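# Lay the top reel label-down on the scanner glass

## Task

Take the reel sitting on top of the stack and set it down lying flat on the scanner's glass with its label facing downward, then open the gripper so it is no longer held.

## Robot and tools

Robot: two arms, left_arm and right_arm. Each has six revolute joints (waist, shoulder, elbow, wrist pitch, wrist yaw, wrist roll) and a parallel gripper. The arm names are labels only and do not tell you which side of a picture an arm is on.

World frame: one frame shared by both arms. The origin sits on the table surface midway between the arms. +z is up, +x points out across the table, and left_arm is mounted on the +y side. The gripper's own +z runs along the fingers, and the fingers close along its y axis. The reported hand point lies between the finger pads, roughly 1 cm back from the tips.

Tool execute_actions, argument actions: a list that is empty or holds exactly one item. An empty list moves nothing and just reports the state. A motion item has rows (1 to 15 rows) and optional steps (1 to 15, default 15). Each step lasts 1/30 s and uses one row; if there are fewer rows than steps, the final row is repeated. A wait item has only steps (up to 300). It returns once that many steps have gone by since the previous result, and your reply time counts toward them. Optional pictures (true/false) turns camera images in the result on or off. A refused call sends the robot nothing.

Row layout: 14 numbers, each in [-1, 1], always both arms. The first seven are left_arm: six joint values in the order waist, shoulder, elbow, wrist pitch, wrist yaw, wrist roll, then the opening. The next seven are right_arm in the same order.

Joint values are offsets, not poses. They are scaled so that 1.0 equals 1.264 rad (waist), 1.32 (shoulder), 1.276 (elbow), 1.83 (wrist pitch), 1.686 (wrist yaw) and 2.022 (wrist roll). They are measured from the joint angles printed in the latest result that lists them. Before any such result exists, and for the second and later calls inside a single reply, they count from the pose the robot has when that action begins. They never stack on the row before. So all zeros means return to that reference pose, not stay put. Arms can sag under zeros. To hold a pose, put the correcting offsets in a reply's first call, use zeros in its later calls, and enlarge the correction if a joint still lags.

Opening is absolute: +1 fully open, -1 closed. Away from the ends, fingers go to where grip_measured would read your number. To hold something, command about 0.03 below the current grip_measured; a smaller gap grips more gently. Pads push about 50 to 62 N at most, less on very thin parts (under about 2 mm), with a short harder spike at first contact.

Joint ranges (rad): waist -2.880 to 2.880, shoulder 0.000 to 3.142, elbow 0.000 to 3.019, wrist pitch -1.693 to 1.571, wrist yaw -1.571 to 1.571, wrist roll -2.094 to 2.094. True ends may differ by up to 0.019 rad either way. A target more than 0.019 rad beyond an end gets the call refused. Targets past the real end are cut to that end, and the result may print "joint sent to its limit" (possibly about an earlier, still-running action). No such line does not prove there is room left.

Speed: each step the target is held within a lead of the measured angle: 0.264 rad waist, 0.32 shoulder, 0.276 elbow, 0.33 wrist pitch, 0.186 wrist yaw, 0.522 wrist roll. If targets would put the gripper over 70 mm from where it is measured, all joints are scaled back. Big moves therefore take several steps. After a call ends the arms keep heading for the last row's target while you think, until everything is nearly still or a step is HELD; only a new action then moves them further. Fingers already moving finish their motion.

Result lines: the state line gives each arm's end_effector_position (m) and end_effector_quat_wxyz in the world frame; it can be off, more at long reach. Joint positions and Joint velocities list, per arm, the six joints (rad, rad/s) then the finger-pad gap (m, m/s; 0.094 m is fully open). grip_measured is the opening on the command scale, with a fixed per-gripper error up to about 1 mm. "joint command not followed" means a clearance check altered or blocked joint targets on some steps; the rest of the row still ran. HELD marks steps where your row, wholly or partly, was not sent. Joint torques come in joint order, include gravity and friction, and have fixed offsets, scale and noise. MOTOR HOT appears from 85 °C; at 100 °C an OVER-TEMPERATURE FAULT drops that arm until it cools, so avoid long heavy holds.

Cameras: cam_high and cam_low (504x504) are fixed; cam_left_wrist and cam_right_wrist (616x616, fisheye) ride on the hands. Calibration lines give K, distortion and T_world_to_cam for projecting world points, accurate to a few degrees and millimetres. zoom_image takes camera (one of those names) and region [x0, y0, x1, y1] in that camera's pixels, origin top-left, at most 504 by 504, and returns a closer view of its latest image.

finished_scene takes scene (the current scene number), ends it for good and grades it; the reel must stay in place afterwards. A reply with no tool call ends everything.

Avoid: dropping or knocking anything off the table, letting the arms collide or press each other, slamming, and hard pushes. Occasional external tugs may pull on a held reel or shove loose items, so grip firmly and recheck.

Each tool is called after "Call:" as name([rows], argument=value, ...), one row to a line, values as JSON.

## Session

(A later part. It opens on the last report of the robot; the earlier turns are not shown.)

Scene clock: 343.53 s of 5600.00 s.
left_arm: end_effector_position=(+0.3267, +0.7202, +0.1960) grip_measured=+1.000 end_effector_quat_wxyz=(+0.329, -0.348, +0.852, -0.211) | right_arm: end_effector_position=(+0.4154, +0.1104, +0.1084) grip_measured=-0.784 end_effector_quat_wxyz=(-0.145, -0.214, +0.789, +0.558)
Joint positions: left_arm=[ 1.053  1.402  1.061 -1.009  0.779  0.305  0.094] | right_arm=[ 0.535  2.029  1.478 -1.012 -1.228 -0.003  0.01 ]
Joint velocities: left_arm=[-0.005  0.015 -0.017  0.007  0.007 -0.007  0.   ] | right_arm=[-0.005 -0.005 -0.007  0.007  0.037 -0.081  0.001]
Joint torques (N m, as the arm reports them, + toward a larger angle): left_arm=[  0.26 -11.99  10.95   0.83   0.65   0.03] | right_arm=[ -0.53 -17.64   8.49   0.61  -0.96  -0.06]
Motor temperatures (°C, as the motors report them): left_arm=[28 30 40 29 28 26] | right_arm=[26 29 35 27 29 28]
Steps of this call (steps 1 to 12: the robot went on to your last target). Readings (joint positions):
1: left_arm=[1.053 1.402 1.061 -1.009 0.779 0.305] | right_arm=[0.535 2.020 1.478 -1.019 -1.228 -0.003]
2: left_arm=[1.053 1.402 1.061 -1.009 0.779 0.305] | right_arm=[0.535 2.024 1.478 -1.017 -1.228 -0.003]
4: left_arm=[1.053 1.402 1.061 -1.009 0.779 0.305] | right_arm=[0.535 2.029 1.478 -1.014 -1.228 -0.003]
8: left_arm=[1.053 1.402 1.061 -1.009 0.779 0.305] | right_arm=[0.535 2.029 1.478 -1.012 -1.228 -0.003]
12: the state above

Call:
execute_actions([
  {"rows":[[0,0,0.012,0,0,0,1,0,0.000,0.02,0.004,-0.006,0,-0.82],[0,0,0.012,0,0,0,1,0,0.002,0.02,0.005,-0.006,0,-0.82],[0,0,0.012,0,0,0,1,0,0.004,0.02,0.006,-0.006,0,-0.82],[0,0,0.012,0,0,0,1,0,0.006,0.02,0.007,-0.006,0,-0.82],[0,0,0.012,0,0,0,1,0,0.008,0.02,0.008,-0.006,0,-0.82],[0,0,0.012,0,0,0,1,0,0.009,0.02,0.009,-0.006,0,-0.82],[0,0,0.012,0,0,0,1,0,0.010,0.02,0.010,-0.006,0,-0.82],[0,0,0.012,0,0,0,1,0,0.011,0.02,0.011,-0.006,0,-0.82],[0,0,0.012,0,0,0,1,0,0.012,0.02,0.012,-0.006,0,-0.82],[0,0,0.012,0,0,0,1,0,0.013,0.02,0.012,-0.006,0,-0.82],[0,0,0.012,0,0,0,1,0,0.014,0.02,0.012,-0.006,0,-0.82],[0,0,0.012,0,0,0,1,0,0.015,0.02,0.012,-0.006,0,-0.82],[0,0,0.012,0,0,0,1,0,0.016,0.02,0.012,-0.006,0,-0.82],[0,0,0.012,0,0,0,1,0,0.017,0.02,0.012,-0.006,0,-0.82],[0,0,0.012,0,0,0,1,0,0.018,0.02,0.012,-0.006,0,-0.82]],"steps":15},
], pictures=false)

Call:
execute_actions([
  {"steps":10},
], pictures=true)

Scene clock: 359.03 s of 5600.00 s.
left_arm: end_effector_position=(+0.3267, +0.7202, +0.1960) grip_measured=+1.000 end_effector_quat_wxyz=(+0.329, -0.348, +0.852, -0.211) | right_arm: end_effector_position=(+0.4162, +0.1109, +0.0997) grip_measured=-0.784 end_effector_quat_wxyz=(-0.147, -0.213, +0.789, +0.557)
Joint positions: left_arm=[ 1.053  1.402  1.061 -1.009  0.779  0.305  0.094] | right_arm=[ 0.535  2.045  1.478 -1.002 -1.228 -0.003  0.01 ]
Joint velocities: left_arm=[ 0.005 -0.024  0.002 -0.007  0.007 -0.007  0.   ] | right_arm=[ 0.015  0.024 -0.002 -0.002  0.007 -0.007 -0.   ]
Joint torques (N m, as the arm reports them, + toward a larger angle): left_arm=[  0.34 -11.83  10.97   0.85   0.64   0.03] | right_arm=[ -0.58 -16.58   8.54   0.57  -0.97  -0.06]
Motor temperatures (°C, as the motors report them): left_arm=[28 30 40 29 28 26] | right_arm=[26 30 35 27 30 28]
Steps of this call (steps 1 to 30: the robot went on to your last target; steps 31 to 90: nothing new was sent; then 12.00 s passed at rest; steps 91 to 105: all 15 steps of this action). Readings (joint positions):
91: left_arm=[1.053 1.402 1.061 -1.009 0.779 0.305] | right_arm=[0.535 2.029 1.478 -1.012 -1.228 -0.003]
92: left_arm=[1.053 1.402 1.061 -1.009 0.779 0.305] | right_arm=[0.535 2.029 1.478 -1.012 -1.228 -0.003]
94: left_arm=[1.053 1.402 1.061 -1.009 0.779 0.305] | right_arm=[0.535 2.029 1.478 -1.012 -1.228 -0.003]
98: left_arm=[1.053 1.402 1.061 -1.009 0.779 0.305] | right_arm=[0.535 2.032 1.478 -1.007 -1.228 -0.003]
105: the state above

Scene clock: 359.37 s of 5600.00 s.
left_arm: end_effector_position=(+0.3267, +0.7202, +0.1960) grip_measured=+1.000 end_effector_quat_wxyz=(+0.329, -0.348, +0.852, -0.211) | right_arm: end_effector_position=(+0.4161, +0.1108, +0.0967) grip_measured=-0.784 end_effector_quat_wxyz=(-0.149, -0.211, +0.790, +0.556)
Joint positions: left_arm=[ 1.053  1.402  1.061 -1.009  0.779  0.305  0.094] | right_arm=[ 0.535  2.05   1.478 -1.002 -1.228 -0.003  0.01 ]
Joint velocities: left_arm=[ 0.005 -0.005 -0.017  0.002  0.007  0.066  0.   ] | right_arm=[-0.005  0.015  0.002  0.002  0.022 -0.007  0.   ]
Joint torques (N m, as the arm reports them, + toward a larger angle): left_arm=[  0.48 -12.05  10.95   0.82   0.64   0.  ] | right_arm=[ -0.56 -16.74   8.44   0.61  -0.97  -0.06]
Motor temperatures (°C, as the motors report them): left_arm=[28 30 40 29 28 26] | right_arm=[26 30 35 27 30 28]
Steps of this call (steps 1 to 10: the robot went on to your last target). Readings (joint positions):
1: left_arm=[1.053 1.402 1.061 -1.009 0.779 0.305] | right_arm=[0.535 2.046 1.478 -1.002 -1.228 -0.003]
2: left_arm=[1.053 1.402 1.061 -1.009 0.779 0.305] | right_arm=[0.535 2.048 1.478 -1.002 -1.228 -0.003]
4: left_arm=[1.053 1.402 1.061 -1.009 0.779 0.305] | right_arm=[0.535 2.050 1.478 -1.002 -1.228 -0.003]
8: left_arm=[1.053 1.402 1.061 -1.009 0.779 0.305] | right_arm=[0.535 2.050 1.478 -1.002 -1.228 -0.003]
10: the state above
camera_calibration (this result's frames):
cam_left_wrist: T_world_to_cam=[[0.460788, -0.666792, 0.585716, 0.218659], [-0.851024, -0.519242, 0.0783914, 0.64148], [0.251858, -0.534581, -0.806716, 0.581595], [0, 0, 0, 1]] pos_world=[0.29868, 0.789793, 0.290823]
cam_right_wrist: T_world_to_cam=[[0.173425, -0.298128, -0.938639, 0.051132], [-0.436465, -0.877639, 0.198111, 0.264957], [-0.882849, 0.375325, -0.282327, 0.476647], [0, 0, 0, 1]] pos_world=[0.527584, 0.068883, 0.130074]

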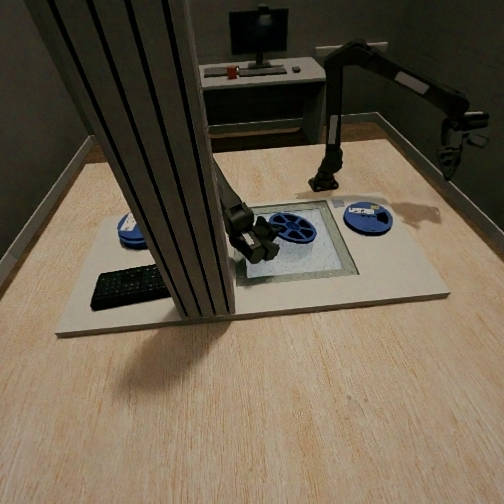

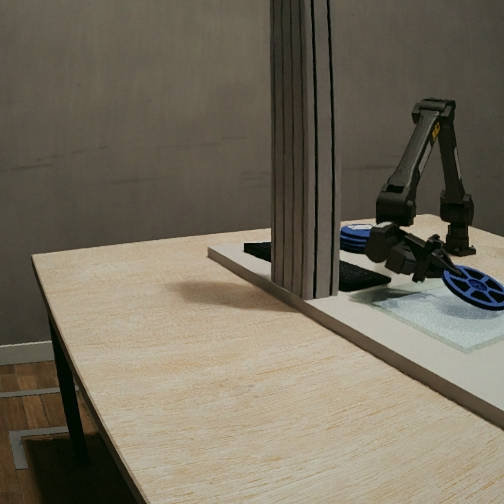

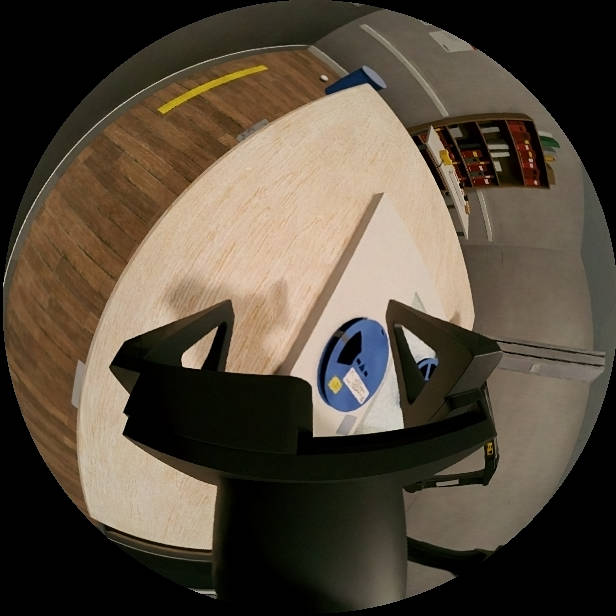

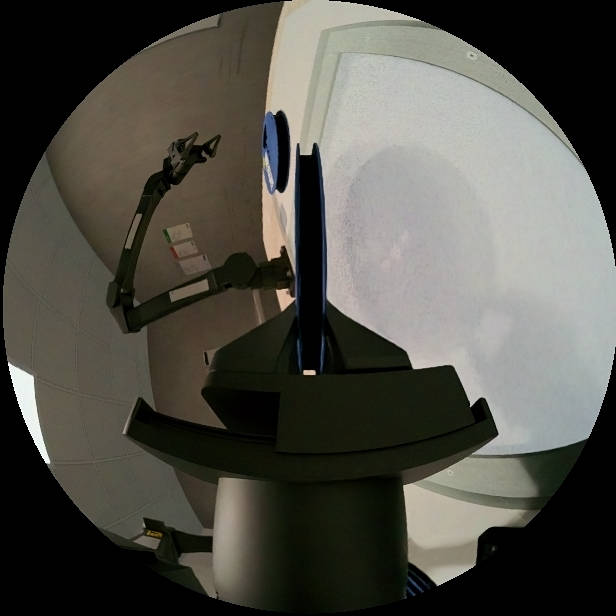

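Call:
execute_actions([
  {"rows":[[0,0,0.012,0,0,0,1,0,0.002,0.02,0,-0.005,0,-0.82],[0,0,0.012,0,0,0,1,0,0.002,0.02,0,-0.004,0,-0.82],[0,0,0.012,0,0,0,1,0,0.002,0.02,0,-0.003,0,-0.82],[0,0,0.012,0,0,0,1,0,0.002,0.02,0,-0.002,0,-0.82],[0,0,0.012,0,0,0,1,0,0.002,0.02,0,-0.001,0,-0.82],[0,0,0.012,0,0,0,1,0,0.002,0.02,0,0.000,0,-0.82],[0,0,0.012,0,0,0,1,0,0.002,0.02,0,0.001,0,-0.82],[0,0,0.012,0,0,0,1,0,0.002,0.02,0,0.002,0,-0.82],[0,0,0.012,0,0,0,1,0,0.002,0.02,0,0.003,0,-0.82],[0,0,0.012,0,0,0,1,0,0.002,0.02,0,0.004,0,-0.82],[0,0,0.012,0,0,0,1,0,0.002,0.02,0,0.005,0,-0.82],[0,0,0.012,0,0,0,1,0,0.002,0.02,0,0.006,0,-0.82],[0,0,0.012,0,0,0,1,0,0.002,0.02,0,0.007,0,-0.82],[0,0,0.012,0,0,0,1,0,0.002,0.02,0,0.008,0,-0.82],[0,0,0.012,0,0,0,1,0,0.002,0.02,0,0.009,0,-0.82]],"steps":15},
], pictures=false)

Scene clock: 374.07 s of 5600.00 s.
left_arm: end_effector_position=(+0.3267, +0.7202, +0.1960) grip_measured=+1.000 end_effector_quat_wxyz=(+0.329, -0.348, +0.852, -0.211) | right_arm: end_effector_position=(+0.4166, +0.1098, +0.0938) grip_measured=-0.784 end_effector_quat_wxyz=(-0.147, -0.212, +0.795, +0.549)
Joint positions: left_arm=[ 1.053  1.402  1.061 -1.009  0.779  0.305  0.094] | right_arm=[ 0.535  2.05   1.478 -1.002 -1.21  -0.003  0.01 ]
Joint velocities: left_arm=[-0.005  0.005  0.022  0.002  0.022 -0.037  0.   ] | right_arm=[ 0.015 -0.015  0.002 -0.022  0.022 -0.007  0.   ]
Joint torques (N m, as the arm reports them, + toward a larger angle): left_arm=[  0.45 -11.83  11.07   0.82   0.66   0.02] | right_arm=[ -0.56 -16.86   8.5    0.15  -0.71  -0.06]
Motor temperatures (°C, as the motors report them): left_arm=[28 30 40 29 28 26] | right_arm=[26 30 35 27 30 28]
Steps of this call (steps 1 to 15: the robot went on to your last target; steps 16 to 90: nothing new was sent; then 11.20 s passed at rest; steps 91 to 105: all 15 steps of this action). Readings (joint positions):
91: left_arm=[1.053 1.402 1.061 -1.009 0.779 0.305] | right_arm=[0.535 2.050 1.478 -1.002 -1.228 -0.003]
92: left_arm=[1.053 1.402 1.061 -1.009 0.779 0.305] | right_arm=[0.535 2.050 1.478 -1.002 -1.228 -0.003]
94: left_arm=[1.053 1.402 1.061 -1.009 0.779 0.305] | right_arm=[0.535 2.050 1.478 -1.002 -1.227 -0.003]
98: left_arm=[1.053 1.402 1.061 -1.009 0.779 0.305] | right_arm=[0.535 2.050 1.478 -1.002 -1.222 -0.003]
105: the state above

Call:
execute_actions([
  {"rows":[[0,0,0.012,0,0,0,1,0,0.002,0.02,0,-0.001,0,-0.82],[0,0,0.012,0,0,0,1,0,0.002,0.02,0,0.000,0,-0.82],[0,0,0.012,0,0,0,1,0,0.002,0.02,0,0.001,0,-0.82],[0,0,0.012,0,0,0,1,0,0.002,0.02,0,0.002,0,-0.82],[0,0,0.012,0,0,0,1,0,0.002,0.02,0,0.003,0,-0.82],[0,0,0.012,0,0,0,1,0,0.002,0.02,0,0.004,0,-0.82],[0,0,0.012,0,0,0,1,0,0.002,0.02,0,0.005,0,-0.82],[0,0,0.012,0,0,0,1,0,0.002,0.02,0,0.006,0,-0.82],[0,0,0.012,0,0,0,1,0,0.002,0.02,0,0.007,0,-0.82],[0,0,0.012,0,0,0,1,0,0.002,0.02,0,0.008,0,-0.82],[0,0,0.012,0,0,0,1,0,0.002,0.02,0,0.009,0,-0.82],[0,0,0.012,0,0,0,1,0,0.002,0.02,0,0.010,0,-0.82]],"steps":14},
], pictures=false)

Scene clock: 383.20 s of 5600.00 s.
left_arm: end_effector_position=(+0.3267, +0.7202, +0.1960) grip_measured=+1.000 end_effector_quat_wxyz=(+0.329, -0.348, +0.852, -0.211) | right_arm: end_effector_position=(+0.4171, +0.1089, +0.0911) grip_measured=-0.784 end_effector_quat_wxyz=(-0.145, -0.214, +0.799, +0.543)
Joint positions: left_arm=[ 1.053  1.402  1.061 -1.009  0.779  0.305  0.094] | right_arm=[ 0.535  2.05   1.478 -1.002 -1.193 -0.003  0.01 ]
Joint velocities: left_arm=[-0.024  0.005 -0.002 -0.007  0.022  0.037  0.   ] | right_arm=[-0.005  0.005 -0.012 -0.002  0.037  0.007  0.   ]
Joint torques (N m, as the arm reports them, + toward a larger angle): left_arm=[  0.27 -11.71  10.98   0.8    0.64   0.04] | right_arm=[ -0.82 -16.78   8.46   0.16  -0.59  -0.06]
Motor temperatures (°C, as the motors report them): left_arm=[28 30 40 29 28 26] | right_arm=[26 30 35 27 30 28]
Steps of this call (steps 1 to 15: the robot went on to your last target; steps 16 to 90: nothing new was sent; then 5.67 s passed at rest; steps 91 to 104: all 14 steps of this action). Readings (joint positions):
91: left_arm=[1.053 1.402 1.061 -1.009 0.779 0.305] | right_arm=[0.535 2.050 1.478 -1.002 -1.208 -0.003]
92: left_arm=[1.053 1.402 1.061 -1.009 0.779 0.305] | right_arm=[0.535 2.050 1.478 -1.002 -1.207 -0.003]
94: left_arm=[1.053 1.402 1.061 -1.009 0.779 0.305] | right_arm=[0.535 2.050 1.478 -1.002 -1.204 -0.003]
98: left_arm=[1.053 1.402 1.061 -1.009 0.779 0.305] | right_arm=[0.535 2.050 1.478 -1.002 -1.197 -0.003]
104: the state above

Call:
execute_actions([
  {"rows":[[0,0,0.012,0,0,0,1,0,0.002,0.02,0,0.000,0,-0.78],[0,0,0.012,0,0,0,1,0,0.002,0.02,0,0.000,0,-0.75],[0,0,0.012,0,0,0,1,0,0.002,0.02,0,0.001,0,-0.71],[0,0,0.012,0,0,0,1,0,0.002,0.02,0,0.004,0,-0.66],[0,0,0.012,0,0,0,1,0,0.002,0.02,0,0.009,0,-0.61],[0,0,0.012,0,0,0,1,0,0.002,0.02,0,0.016,0,-0.55],[0,0,0.012,0,0,0,1,0,0.002,0.02,0,0.025,0,-0.49],[0,0,0.012,0,0,0,1,0,0.002,0.02,0,0.035,0,-0.43],[0,0,0.012,0,0,0,1,0,0.002,0.02,0,0.046,0,-0.37],[0,0,0.012,0,0,0,1,0,0.002,0.02,0,0.058,0,-0.32],[0,0,0.012,0,0,0,1,0,0.002,0.02,0,0.070,0,-0.27],[0,0,0.012,0,0,0,1,0,0.002,0.02,0,0.082,0,-0.23],[0,0,0.012,0,0,0,1,0,0.002,0.02,0,0.093,0,-0.20],[0,0,0.012,0,0,0,1,0,0.002,0.02,0,0.102,0,-0.17],[0,0,0.012,0,0,0,1,0,0.002,0.02,0,0.108,0,-0.15]],"steps":15},
], pictures=false)

Call:
execute_actions([
  {"steps":8},
], pictures=true)

Scene clock: 399.40 s of 5600.00 s.
left_arm: end_effector_position=(+0.3267, +0.7202, +0.1960) grip_measured=+1.000 end_effector_quat_wxyz=(+0.329, -0.348, +0.852, -0.211) | right_arm: end_effector_position=(+0.4236, +0.0975, +0.0648) grip_measured=-0.162 end_effector_quat_wxyz=(-0.127, -0.225, +0.843, +0.472)
Joint positions: left_arm=[ 1.053  1.402  1.061 -1.009  0.779  0.305  0.094] | right_arm=[ 0.535  2.05   1.478 -1.002 -1.021 -0.003  0.039]
Joint velocities: left_arm=[-0.015  0.005 -0.022  0.007 -0.037  0.066  0.   ] | right_arm=[-0.024 -0.015 -0.002 -0.012  0.344 -0.007  0.019]
Joint torques (N m, as the arm reports them, + toward a larger angle): left_arm=[  0.48 -11.88  10.97   0.77   0.63   0.02] | right_arm=[ -0.53 -16.85   8.51   0.16  -0.54  -0.05]
Motor temperatures (°C, as the motors report them): left_arm=[28 30 40 29 28 26] | right_arm=[26 30 35 27 29 28]
Steps of this call (steps 1 to 15: the robot went on to your last target; steps 16 to 90: nothing new was sent; then 12.70 s passed at rest; steps 91 to 105: all 15 steps of this action). Readings (joint positions):
91: left_arm=[1.053 1.402 1.061 -1.009 0.779 0.305] | right_arm=[0.535 2.050 1.478 -1.002 -1.192 -0.003]
92: left_arm=[1.053 1.402 1.061 -1.009 0.779 0.305] | right_arm=[0.535 2.050 1.478 -1.002 -1.192 -0.003]
94: left_arm=[1.053 1.402 1.061 -1.009 0.779 0.305] | right_arm=[0.535 2.050 1.478 -1.002 -1.190 -0.003]
98: left_arm=[1.053 1.402 1.061 -1.009 0.779 0.305] | right_arm=[0.535 2.050 1.478 -1.002 -1.147 -0.003]
105: the state above

Scene clock: 399.67 s of 5600.00 s.
left_arm: end_effector_position=(+0.3267, +0.7202, +0.1960) grip_measured=+1.000 end_effector_quat_wxyz=(+0.329, -0.348, +0.852, -0.211) | right_arm: end_effector_position=(+0.4241, +0.0967, +0.0633) grip_measured=-0.152 end_effector_quat_wxyz=(-0.125, -0.226, +0.845, +0.468)
Joint positions: left_arm=[ 1.053  1.402  1.061 -1.009  0.779  0.305  0.094] | right_arm=[ 0.535  2.05   1.478 -1.002 -1.011 -0.003  0.04 ]
Joint velocities: left_arm=[-0.015 -0.015  0.017 -0.017 -0.022  0.022  0.   ] | right_arm=[-0.005 -0.005 -0.007  0.007 -0.066 -0.007 -0.001]
Joint torques (N m, as the arm reports them, + toward a larger angle): left_arm=[  0.51 -11.69  10.97   0.84   0.64   0.02] | right_arm=[ -0.63 -16.77   8.55   0.16  -0.48  -0.06]
Motor temperatures (°C, as the motors report them): left_arm=[28 30 40 29 28 26] | right_arm=[26 30 35 27 29 28]
Steps of this call (steps 1 to 8: the robot went on to your last target). Readings (joint positions):
1: left_arm=[1.053 1.402 1.061 -1.009 0.779 0.305] | right_arm=[0.535 2.050 1.478 -1.002 -1.015 -0.003]
2: left_arm=[1.053 1.402 1.061 -1.009 0.779 0.305] | right_arm=[0.535 2.050 1.478 -1.002 -1.013 -0.003]
4: left_arm=[1.053 1.402 1.061 -1.009 0.779 0.305] | right_arm=[0.535 2.050 1.478 -1.002 -1.012 -0.003]
8: the state above
camera_calibration (this result's frames):
cam_left_wrist: T_world_to_cam=[[0.460788, -0.666792, 0.585716, 0.218659], [-0.851024, -0.519242, 0.0783914, 0.64148], [0.251858, -0.534581, -0.806716, 0.581595], [0, 0, 0, 1]] pos_world=[0.29868, 0.789793, 0.290823]
cam_right_wrist: T_world_to_cam=[[0.27002, -0.465685, -0.842749, -0.0166272], [-0.46336, -0.830094, 0.310229, 0.262399], [-0.84403, 0.306728, -0.439922, 0.479686], [0, 0, 0, 1]] pos_world=[0.530945, 0.0629398, 0.115608]

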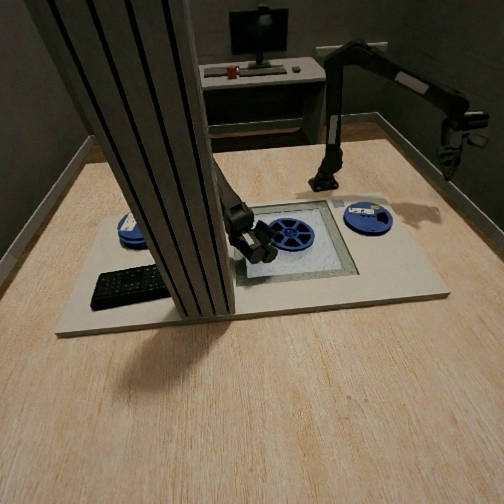

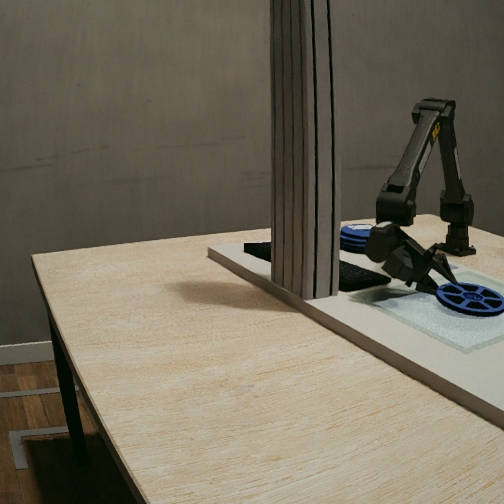

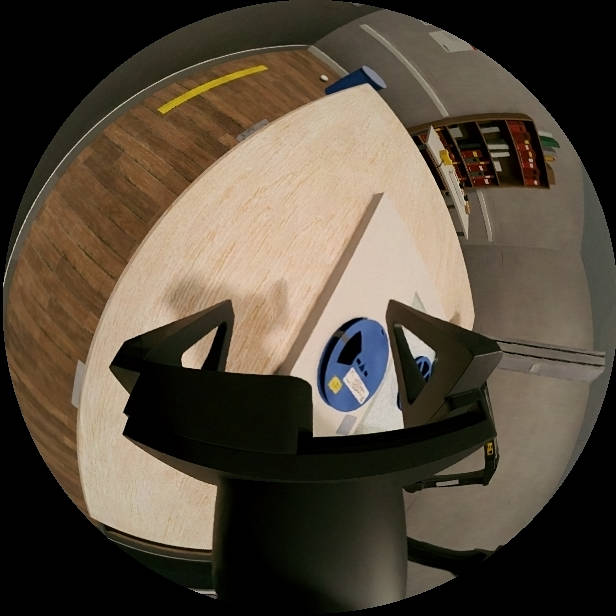

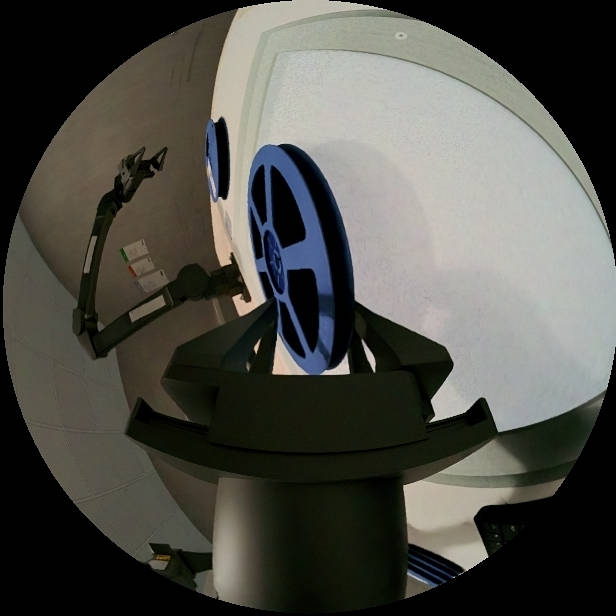

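Call:
execute_actions([
  {"rows":[[0,0,0.012,0,0,0,1,-0.002,0.002,0.02,0,0.003,0,-0.15],[0,0,0.012,0,0,0,1,-0.004,0.002,0.02,0,0.006,0,-0.15],[0,0,0.012,0,0,0,1,-0.006,0.002,0.02,0,0.009,0,-0.15],[0,0,0.012,0,0,0,1,-0.008,0.002,0.02,0,0.012,0,-0.15],[0,0,0.012,0,0,0,1,-0.011,0.002,0.02,0,0.015,0,-0.15],[0,0,0.012,0,0,0,1,-0.014,0.002,0.02,0,0.015,0,-0.15],[0,0,0.012,0,0,0,1,-0.017,0.002,0.02,0,0.015,0,-0.15],[0,0,0.012,0,0,0,1,-0.020,0.002,0.02,0,0.015,0,-0.15],[0,0,0.012,0,0,0,1,-0.024,0.002,0.02,0,0.015,0,-0.15],[0,0,0.012,0,0,0,1,-0.028,0.002,0.02,0,0.015,0,-0.15],[0,0,0.012,0,0,0,1,-0.032,0.002,0.02,0,0.015,0,-0.15],[0,0,0.012,0,0,0,1,-0.036,0.002,0.02,0,0.015,0,-0.15],[0,0,0.012,0,0,0,1,-0.040,0.002,0.02,0,0.015,0,-0.15],[0,0,0.012,0,0,0,1,-0.044,0.002,0.02,0,0.015,0,-0.15],[0,0,0.012,0,0,0,1,-0.048,0.002,0.02,0,0.015,0,-0.15]],"steps":15},
], pictures=false)

Call:
execute_actions([
  {"steps":12},
], pictures=true)

Scene clock: 408.97 s of 5600.00 s.
left_arm: end_effector_position=(+0.3267, +0.7202, +0.1960) grip_measured=+1.000 end_effector_quat_wxyz=(+0.329, -0.348, +0.852, -0.211) | right_arm: end_effector_position=(+0.4311, +0.0890, +0.0619) grip_measured=-0.152 end_effector_quat_wxyz=(-0.121, -0.220, +0.849, +0.465)
Joint positions: left_arm=[ 1.053  1.402  1.061 -1.009  0.779  0.305  0.094] | right_arm=[ 0.519  2.05   1.478 -1.002 -1.002 -0.003  0.04 ]
Joint velocities: left_arm=[-0.015 -0.015 -0.002  0.007  0.007 -0.037  0.   ] | right_arm=[-0.151 -0.005  0.007 -0.002 -0.007  0.007 -0.   ]
Joint torques (N m, as the arm reports them, + toward a larger angle): left_arm=[  0.5  -11.58  11.03   0.96   0.64   0.02] | right_arm=[ -2.93 -16.86   8.51   0.14   0.06  -0.05]
Motor temperatures (°C, as the motors report them): left_arm=[28 30 40 29 28 26] | right_arm=[26 30 35 27 29 28]
Steps of this call (steps 1 to 15: the robot went on to your last target; steps 16 to 90: nothing new was sent; then 5.80 s passed at rest; steps 91 to 105: all 15 steps of this action). Readings (joint positions):
91: left_arm=[1.053 1.402 1.061 -1.009 0.779 0.305] | right_arm=[0.535 2.050 1.478 -1.002 -1.010 -0.003]
92: left_arm=[1.053 1.402 1.061 -1.009 0.779 0.305] | right_arm=[0.535 2.050 1.478 -1.002 -1.007 -0.003]
94: left_arm=[1.053 1.402 1.061 -1.009 0.779 0.305] | right_arm=[0.535 2.050 1.478 -1.002 -1.003 -0.003]
98: left_arm=[1.053 1.402 1.061 -1.009 0.779 0.305] | right_arm=[0.535 2.050 1.478 -1.002 -1.002 -0.003]
105: the state above

Scene clock: 409.37 s of 5600.00 s.
left_arm: end_effector_position=(+0.3267, +0.7202, +0.1960) grip_measured=+1.000 end_effector_quat_wxyz=(+0.329, -0.348, +0.852, -0.211) | right_arm: end_effector_position=(+0.4442, +0.0744, +0.0619) grip_measured=-0.152 end_effector_quat_wxyz=(-0.113, -0.206, +0.853, +0.466)
Joint positions: left_arm=[ 1.053  1.402  1.061 -1.009  0.779  0.305  0.094] | right_arm=[ 0.486  2.05   1.478 -1.002 -1.    -0.003  0.04 ]
Joint velocities: left_arm=[-0.005 -0.024 -0.002  0.002 -0.022 -0.022  0.   ] | right_arm=[-0.005 -0.015 -0.002 -0.017 -0.037  0.037 -0.   ]
Joint torques (N m, as the arm reports them, + toward a larger angle): left_arm=[  0.43 -11.98  10.95   0.83   0.65   0.02] | right_arm=[ -1.27 -17.14   8.5    0.11   0.01  -0.05]
Motor temperatures (°C, as the motors report them): left_arm=[28 30 40 29 28 26] | right_arm=[26 30 35 27 29 28]
Steps of this call (steps 1 to 12: the robot went on to your last target). Readings (joint positions):
1: left_arm=[1.053 1.402 1.061 -1.009 0.779 0.305] | right_arm=[0.514 2.050 1.478 -1.002 -1.002 -0.003]
2: left_arm=[1.053 1.402 1.061 -1.009 0.779 0.305] | right_arm=[0.508 2.050 1.478 -1.002 -1.002 -0.003]
4: left_arm=[1.053 1.402 1.061 -1.009 0.779 0.305] | right_arm=[0.497 2.050 1.478 -1.002 -1.002 -0.003]
8: left_arm=[1.053 1.402 1.061 -1.009 0.779 0.305] | right_arm=[0.487 2.050 1.478 -1.002 -1.001 -0.003]
12: the state above
camera_calibration (this result's frames):
cam_left_wrist: T_world_to_cam=[[0.460788, -0.666792, 0.585716, 0.218659], [-0.851024, -0.519242, 0.0783914, 0.64148], [0.251858, -0.534581, -0.806716, 0.581595], [0, 0, 0, 1]] pos_world=[0.29868, 0.789793, 0.290823]
cam_right_wrist: T_world_to_cam=[[0.251644, -0.486711, -0.836533, -0.0243504], [-0.505032, -0.803372, 0.315494, 0.269861], [-0.825602, 0.343084, -0.447968, 0.49253], [0, 0, 0, 1]] pos_world=[0.549049, 0.0359685, 0.115128]

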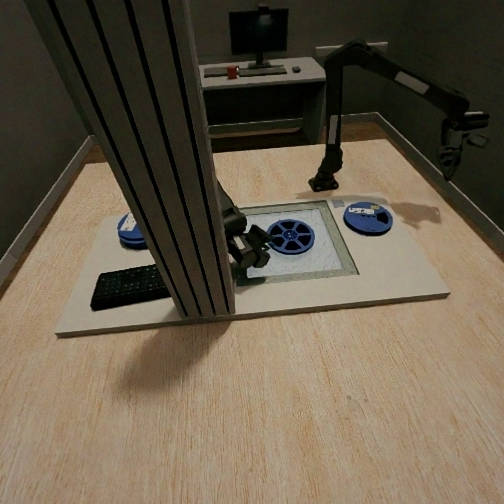

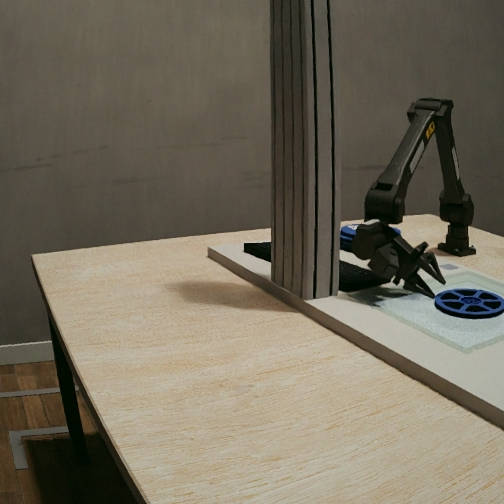

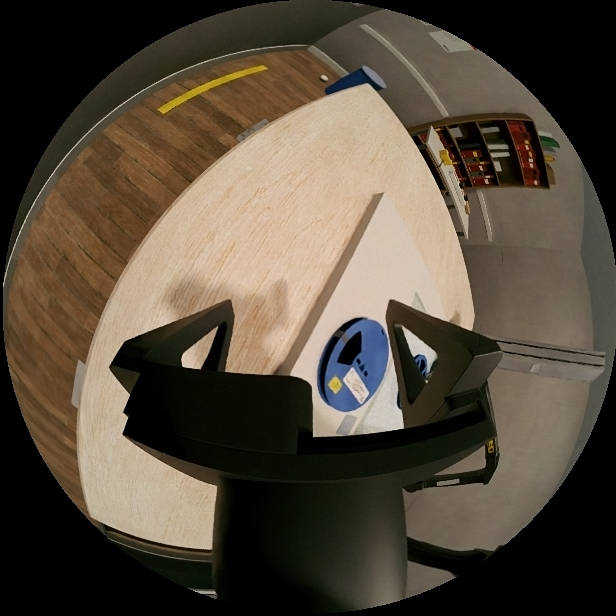

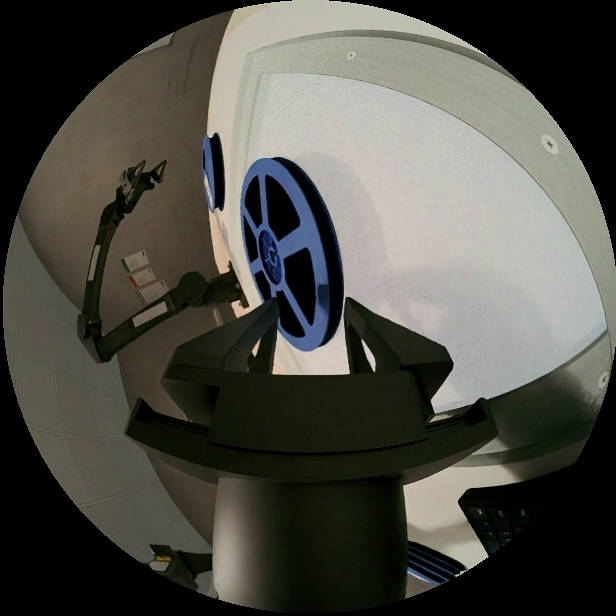

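The reel is free and flat. Lift the arm away.

Call:
execute_actions([
  {"rows":[[0,0,0.012,0,0,0,1,-0.010,-0.004,0.02,0,0,0,-0.15],[0,0,0.012,0,0,0,1,-0.012,-0.009,0.02,0,0,0,-0.15],[0,0,0.012,0,0,0,1,-0.014,-0.015,0.02,0,0,0,-0.15],[0,0,0.012,0,0,0,1,-0.016,-0.022,0.02,0,0,0,-0.15],[0,0,0.012,0,0,0,1,-0.018,-0.030,0.02,0,0,0,-0.15],[0,0,0.012,0,0,0,1,-0.018,-0.039,0.02,0,0,0,-0.15],[0,0,0.012,0,0,0,1,-0.018,-0.048,0.02,0,0,0,-0.15],[0,0,0.012,0,0,0,1,-0.018,-0.057,0.02,0,0,0,-0.15],[0,0,0.012,0,0,0,1,-0.018,-0.066,0.02,0,0,0,-0.15],[0,0,0.012,0,0,0,1,-0.018,-0.074,0.02,0,0,0,-0.15],[0,0,0.012,0,0,0,1,-0.018,-0.082,0.02,0,0,0,-0.15],[0,0,0.012,0,0,0,1,-0.018,-0.089,0.02,0,0,0,-0.15],[0,0,0.012,0,0,0,1,-0.018,-0.095,0.02,0,0,0,-0.15],[0,0,0.012,0,0,0,1,-0.018,-0.100,0.02,0,0,0,-0.15],[0,0,0.012,0,0,0,1,-0.018,-0.104,0.02,0,0,0,-0.15]],"steps":15},
], pictures=true)

Scene clock: 419.03 s of 5600.00 s.
left_arm: end_effector_position=(+0.3267, +0.7202, +0.1960) grip_measured=+1.000 end_effector_quat_wxyz=(+0.329, -0.348, +0.852, -0.211) | right_arm: end_effector_position=(+0.4524, +0.0712, +0.1268) grip_measured=-0.152 end_effector_quat_wxyz=(-0.060, -0.228, +0.846, +0.478)
Joint positions: left_arm=[ 1.053  1.402  1.061 -1.009  0.779  0.305  0.094] | right_arm=[ 0.475  1.934  1.478 -1.002 -1.001 -0.003  0.04 ]
Joint velocities: left_arm=[-0.005 -0.005 -0.007  0.002  0.081 -0.022  0.   ] | right_arm=[-0.015 -0.405  0.007  0.002 -0.037 -0.007 -0.   ]
Joint torques (N m, as the arm reports them, + toward a larger angle): left_arm=[  0.25 -11.73  11.     0.78   0.64   0.01] | right_arm=[ -1.53 -15.94   9.12   0.35  -0.48  -0.05]
Motor temperatures (°C, as the motors report them): left_arm=[28 30 40 29 28 26] | right_arm=[26 30 35 27 29 28]
Steps of this call (steps 1 to 30: the robot went on to your last target; steps 31 to 90: nothing new was sent; then 6.17 s passed at rest; steps 91 to 105: all 15 steps of this action). Readings (joint positions):
91: left_arm=[1.053 1.402 1.061 -1.009 0.779 0.305] | right_arm=[0.486 2.049 1.478 -1.002 -1.001 -0.003]
92: left_arm=[1.053 1.402 1.061 -1.009 0.779 0.305] | right_arm=[0.486 2.049 1.478 -1.002 -1.001 -0.003]
94: left_arm=[1.053 1.402 1.061 -1.009 0.779 0.305] | right_arm=[0.486 2.047 1.478 -1.002 -1.001 -0.003]
98: left_arm=[1.053 1.402 1.061 -1.009 0.779 0.305] | right_arm=[0.481 2.028 1.478 -1.002 -1.001 -0.003]
105: the state above
camera_calibration (this result's frames):
cam_left_wrist: T_world_to_cam=[[0.460788, -0.666792, 0.585716, 0.218659], [-0.851024, -0.519242, 0.0783914, 0.64148], [0.251858, -0.534581, -0.806716, 0.581595], [0, 0, 0, 1]] pos_world=[0.29868, 0.789793, 0.290823]
cam_right_wrist: T_world_to_cam=[[0.332365, -0.445611, -0.831243, -0.013782], [-0.541766, -0.811638, 0.218481, 0.280444], [-0.772025, 0.377723, -0.511177, 0.510745], [0, 0, 0, 1]] pos_world=[0.550824, 0.0285575, 0.188353]

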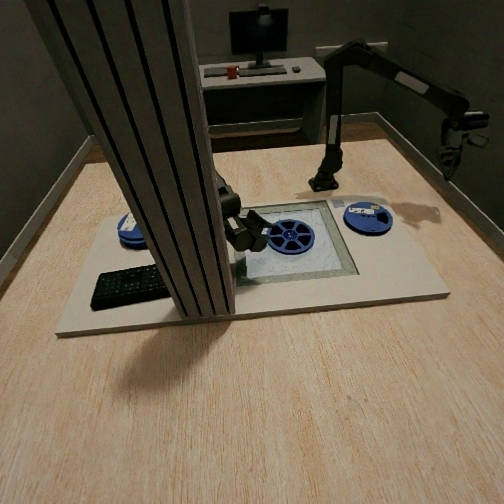

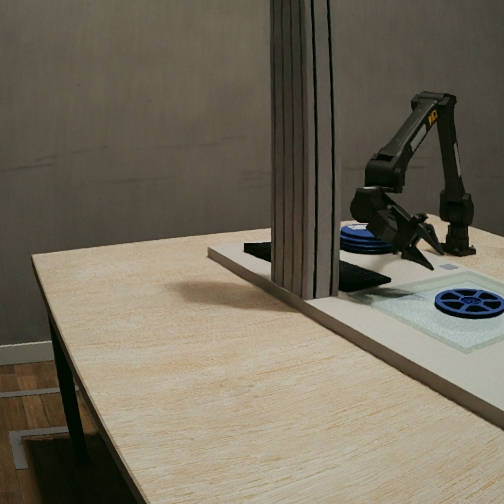

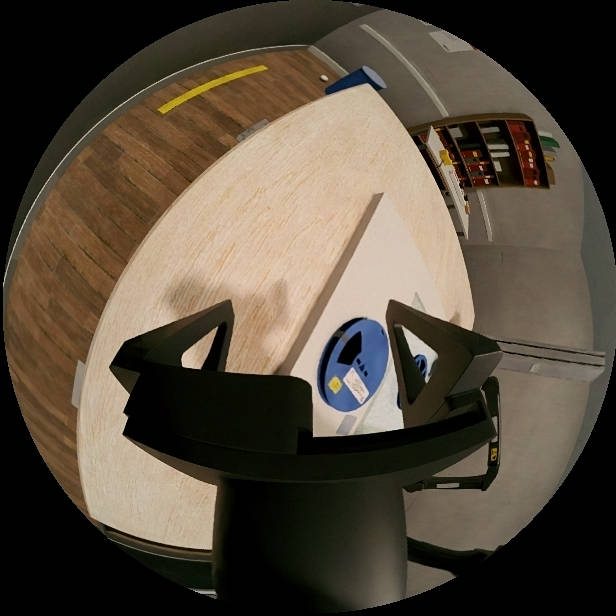

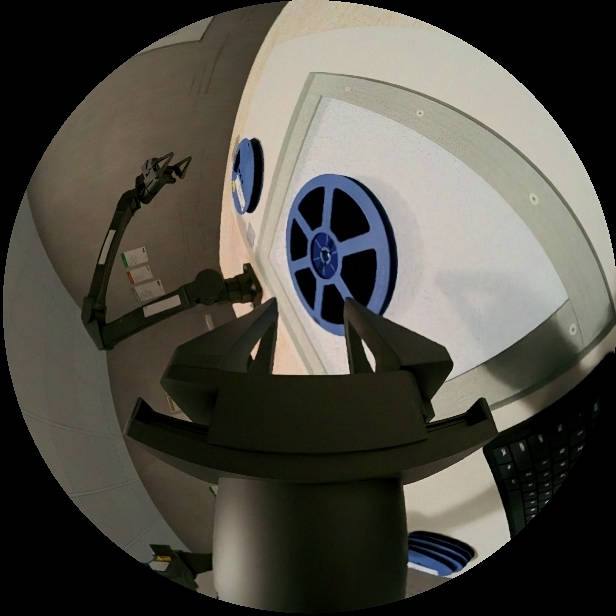

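Call:
finished_scene(scene=2)

The scene is finished: the task was done.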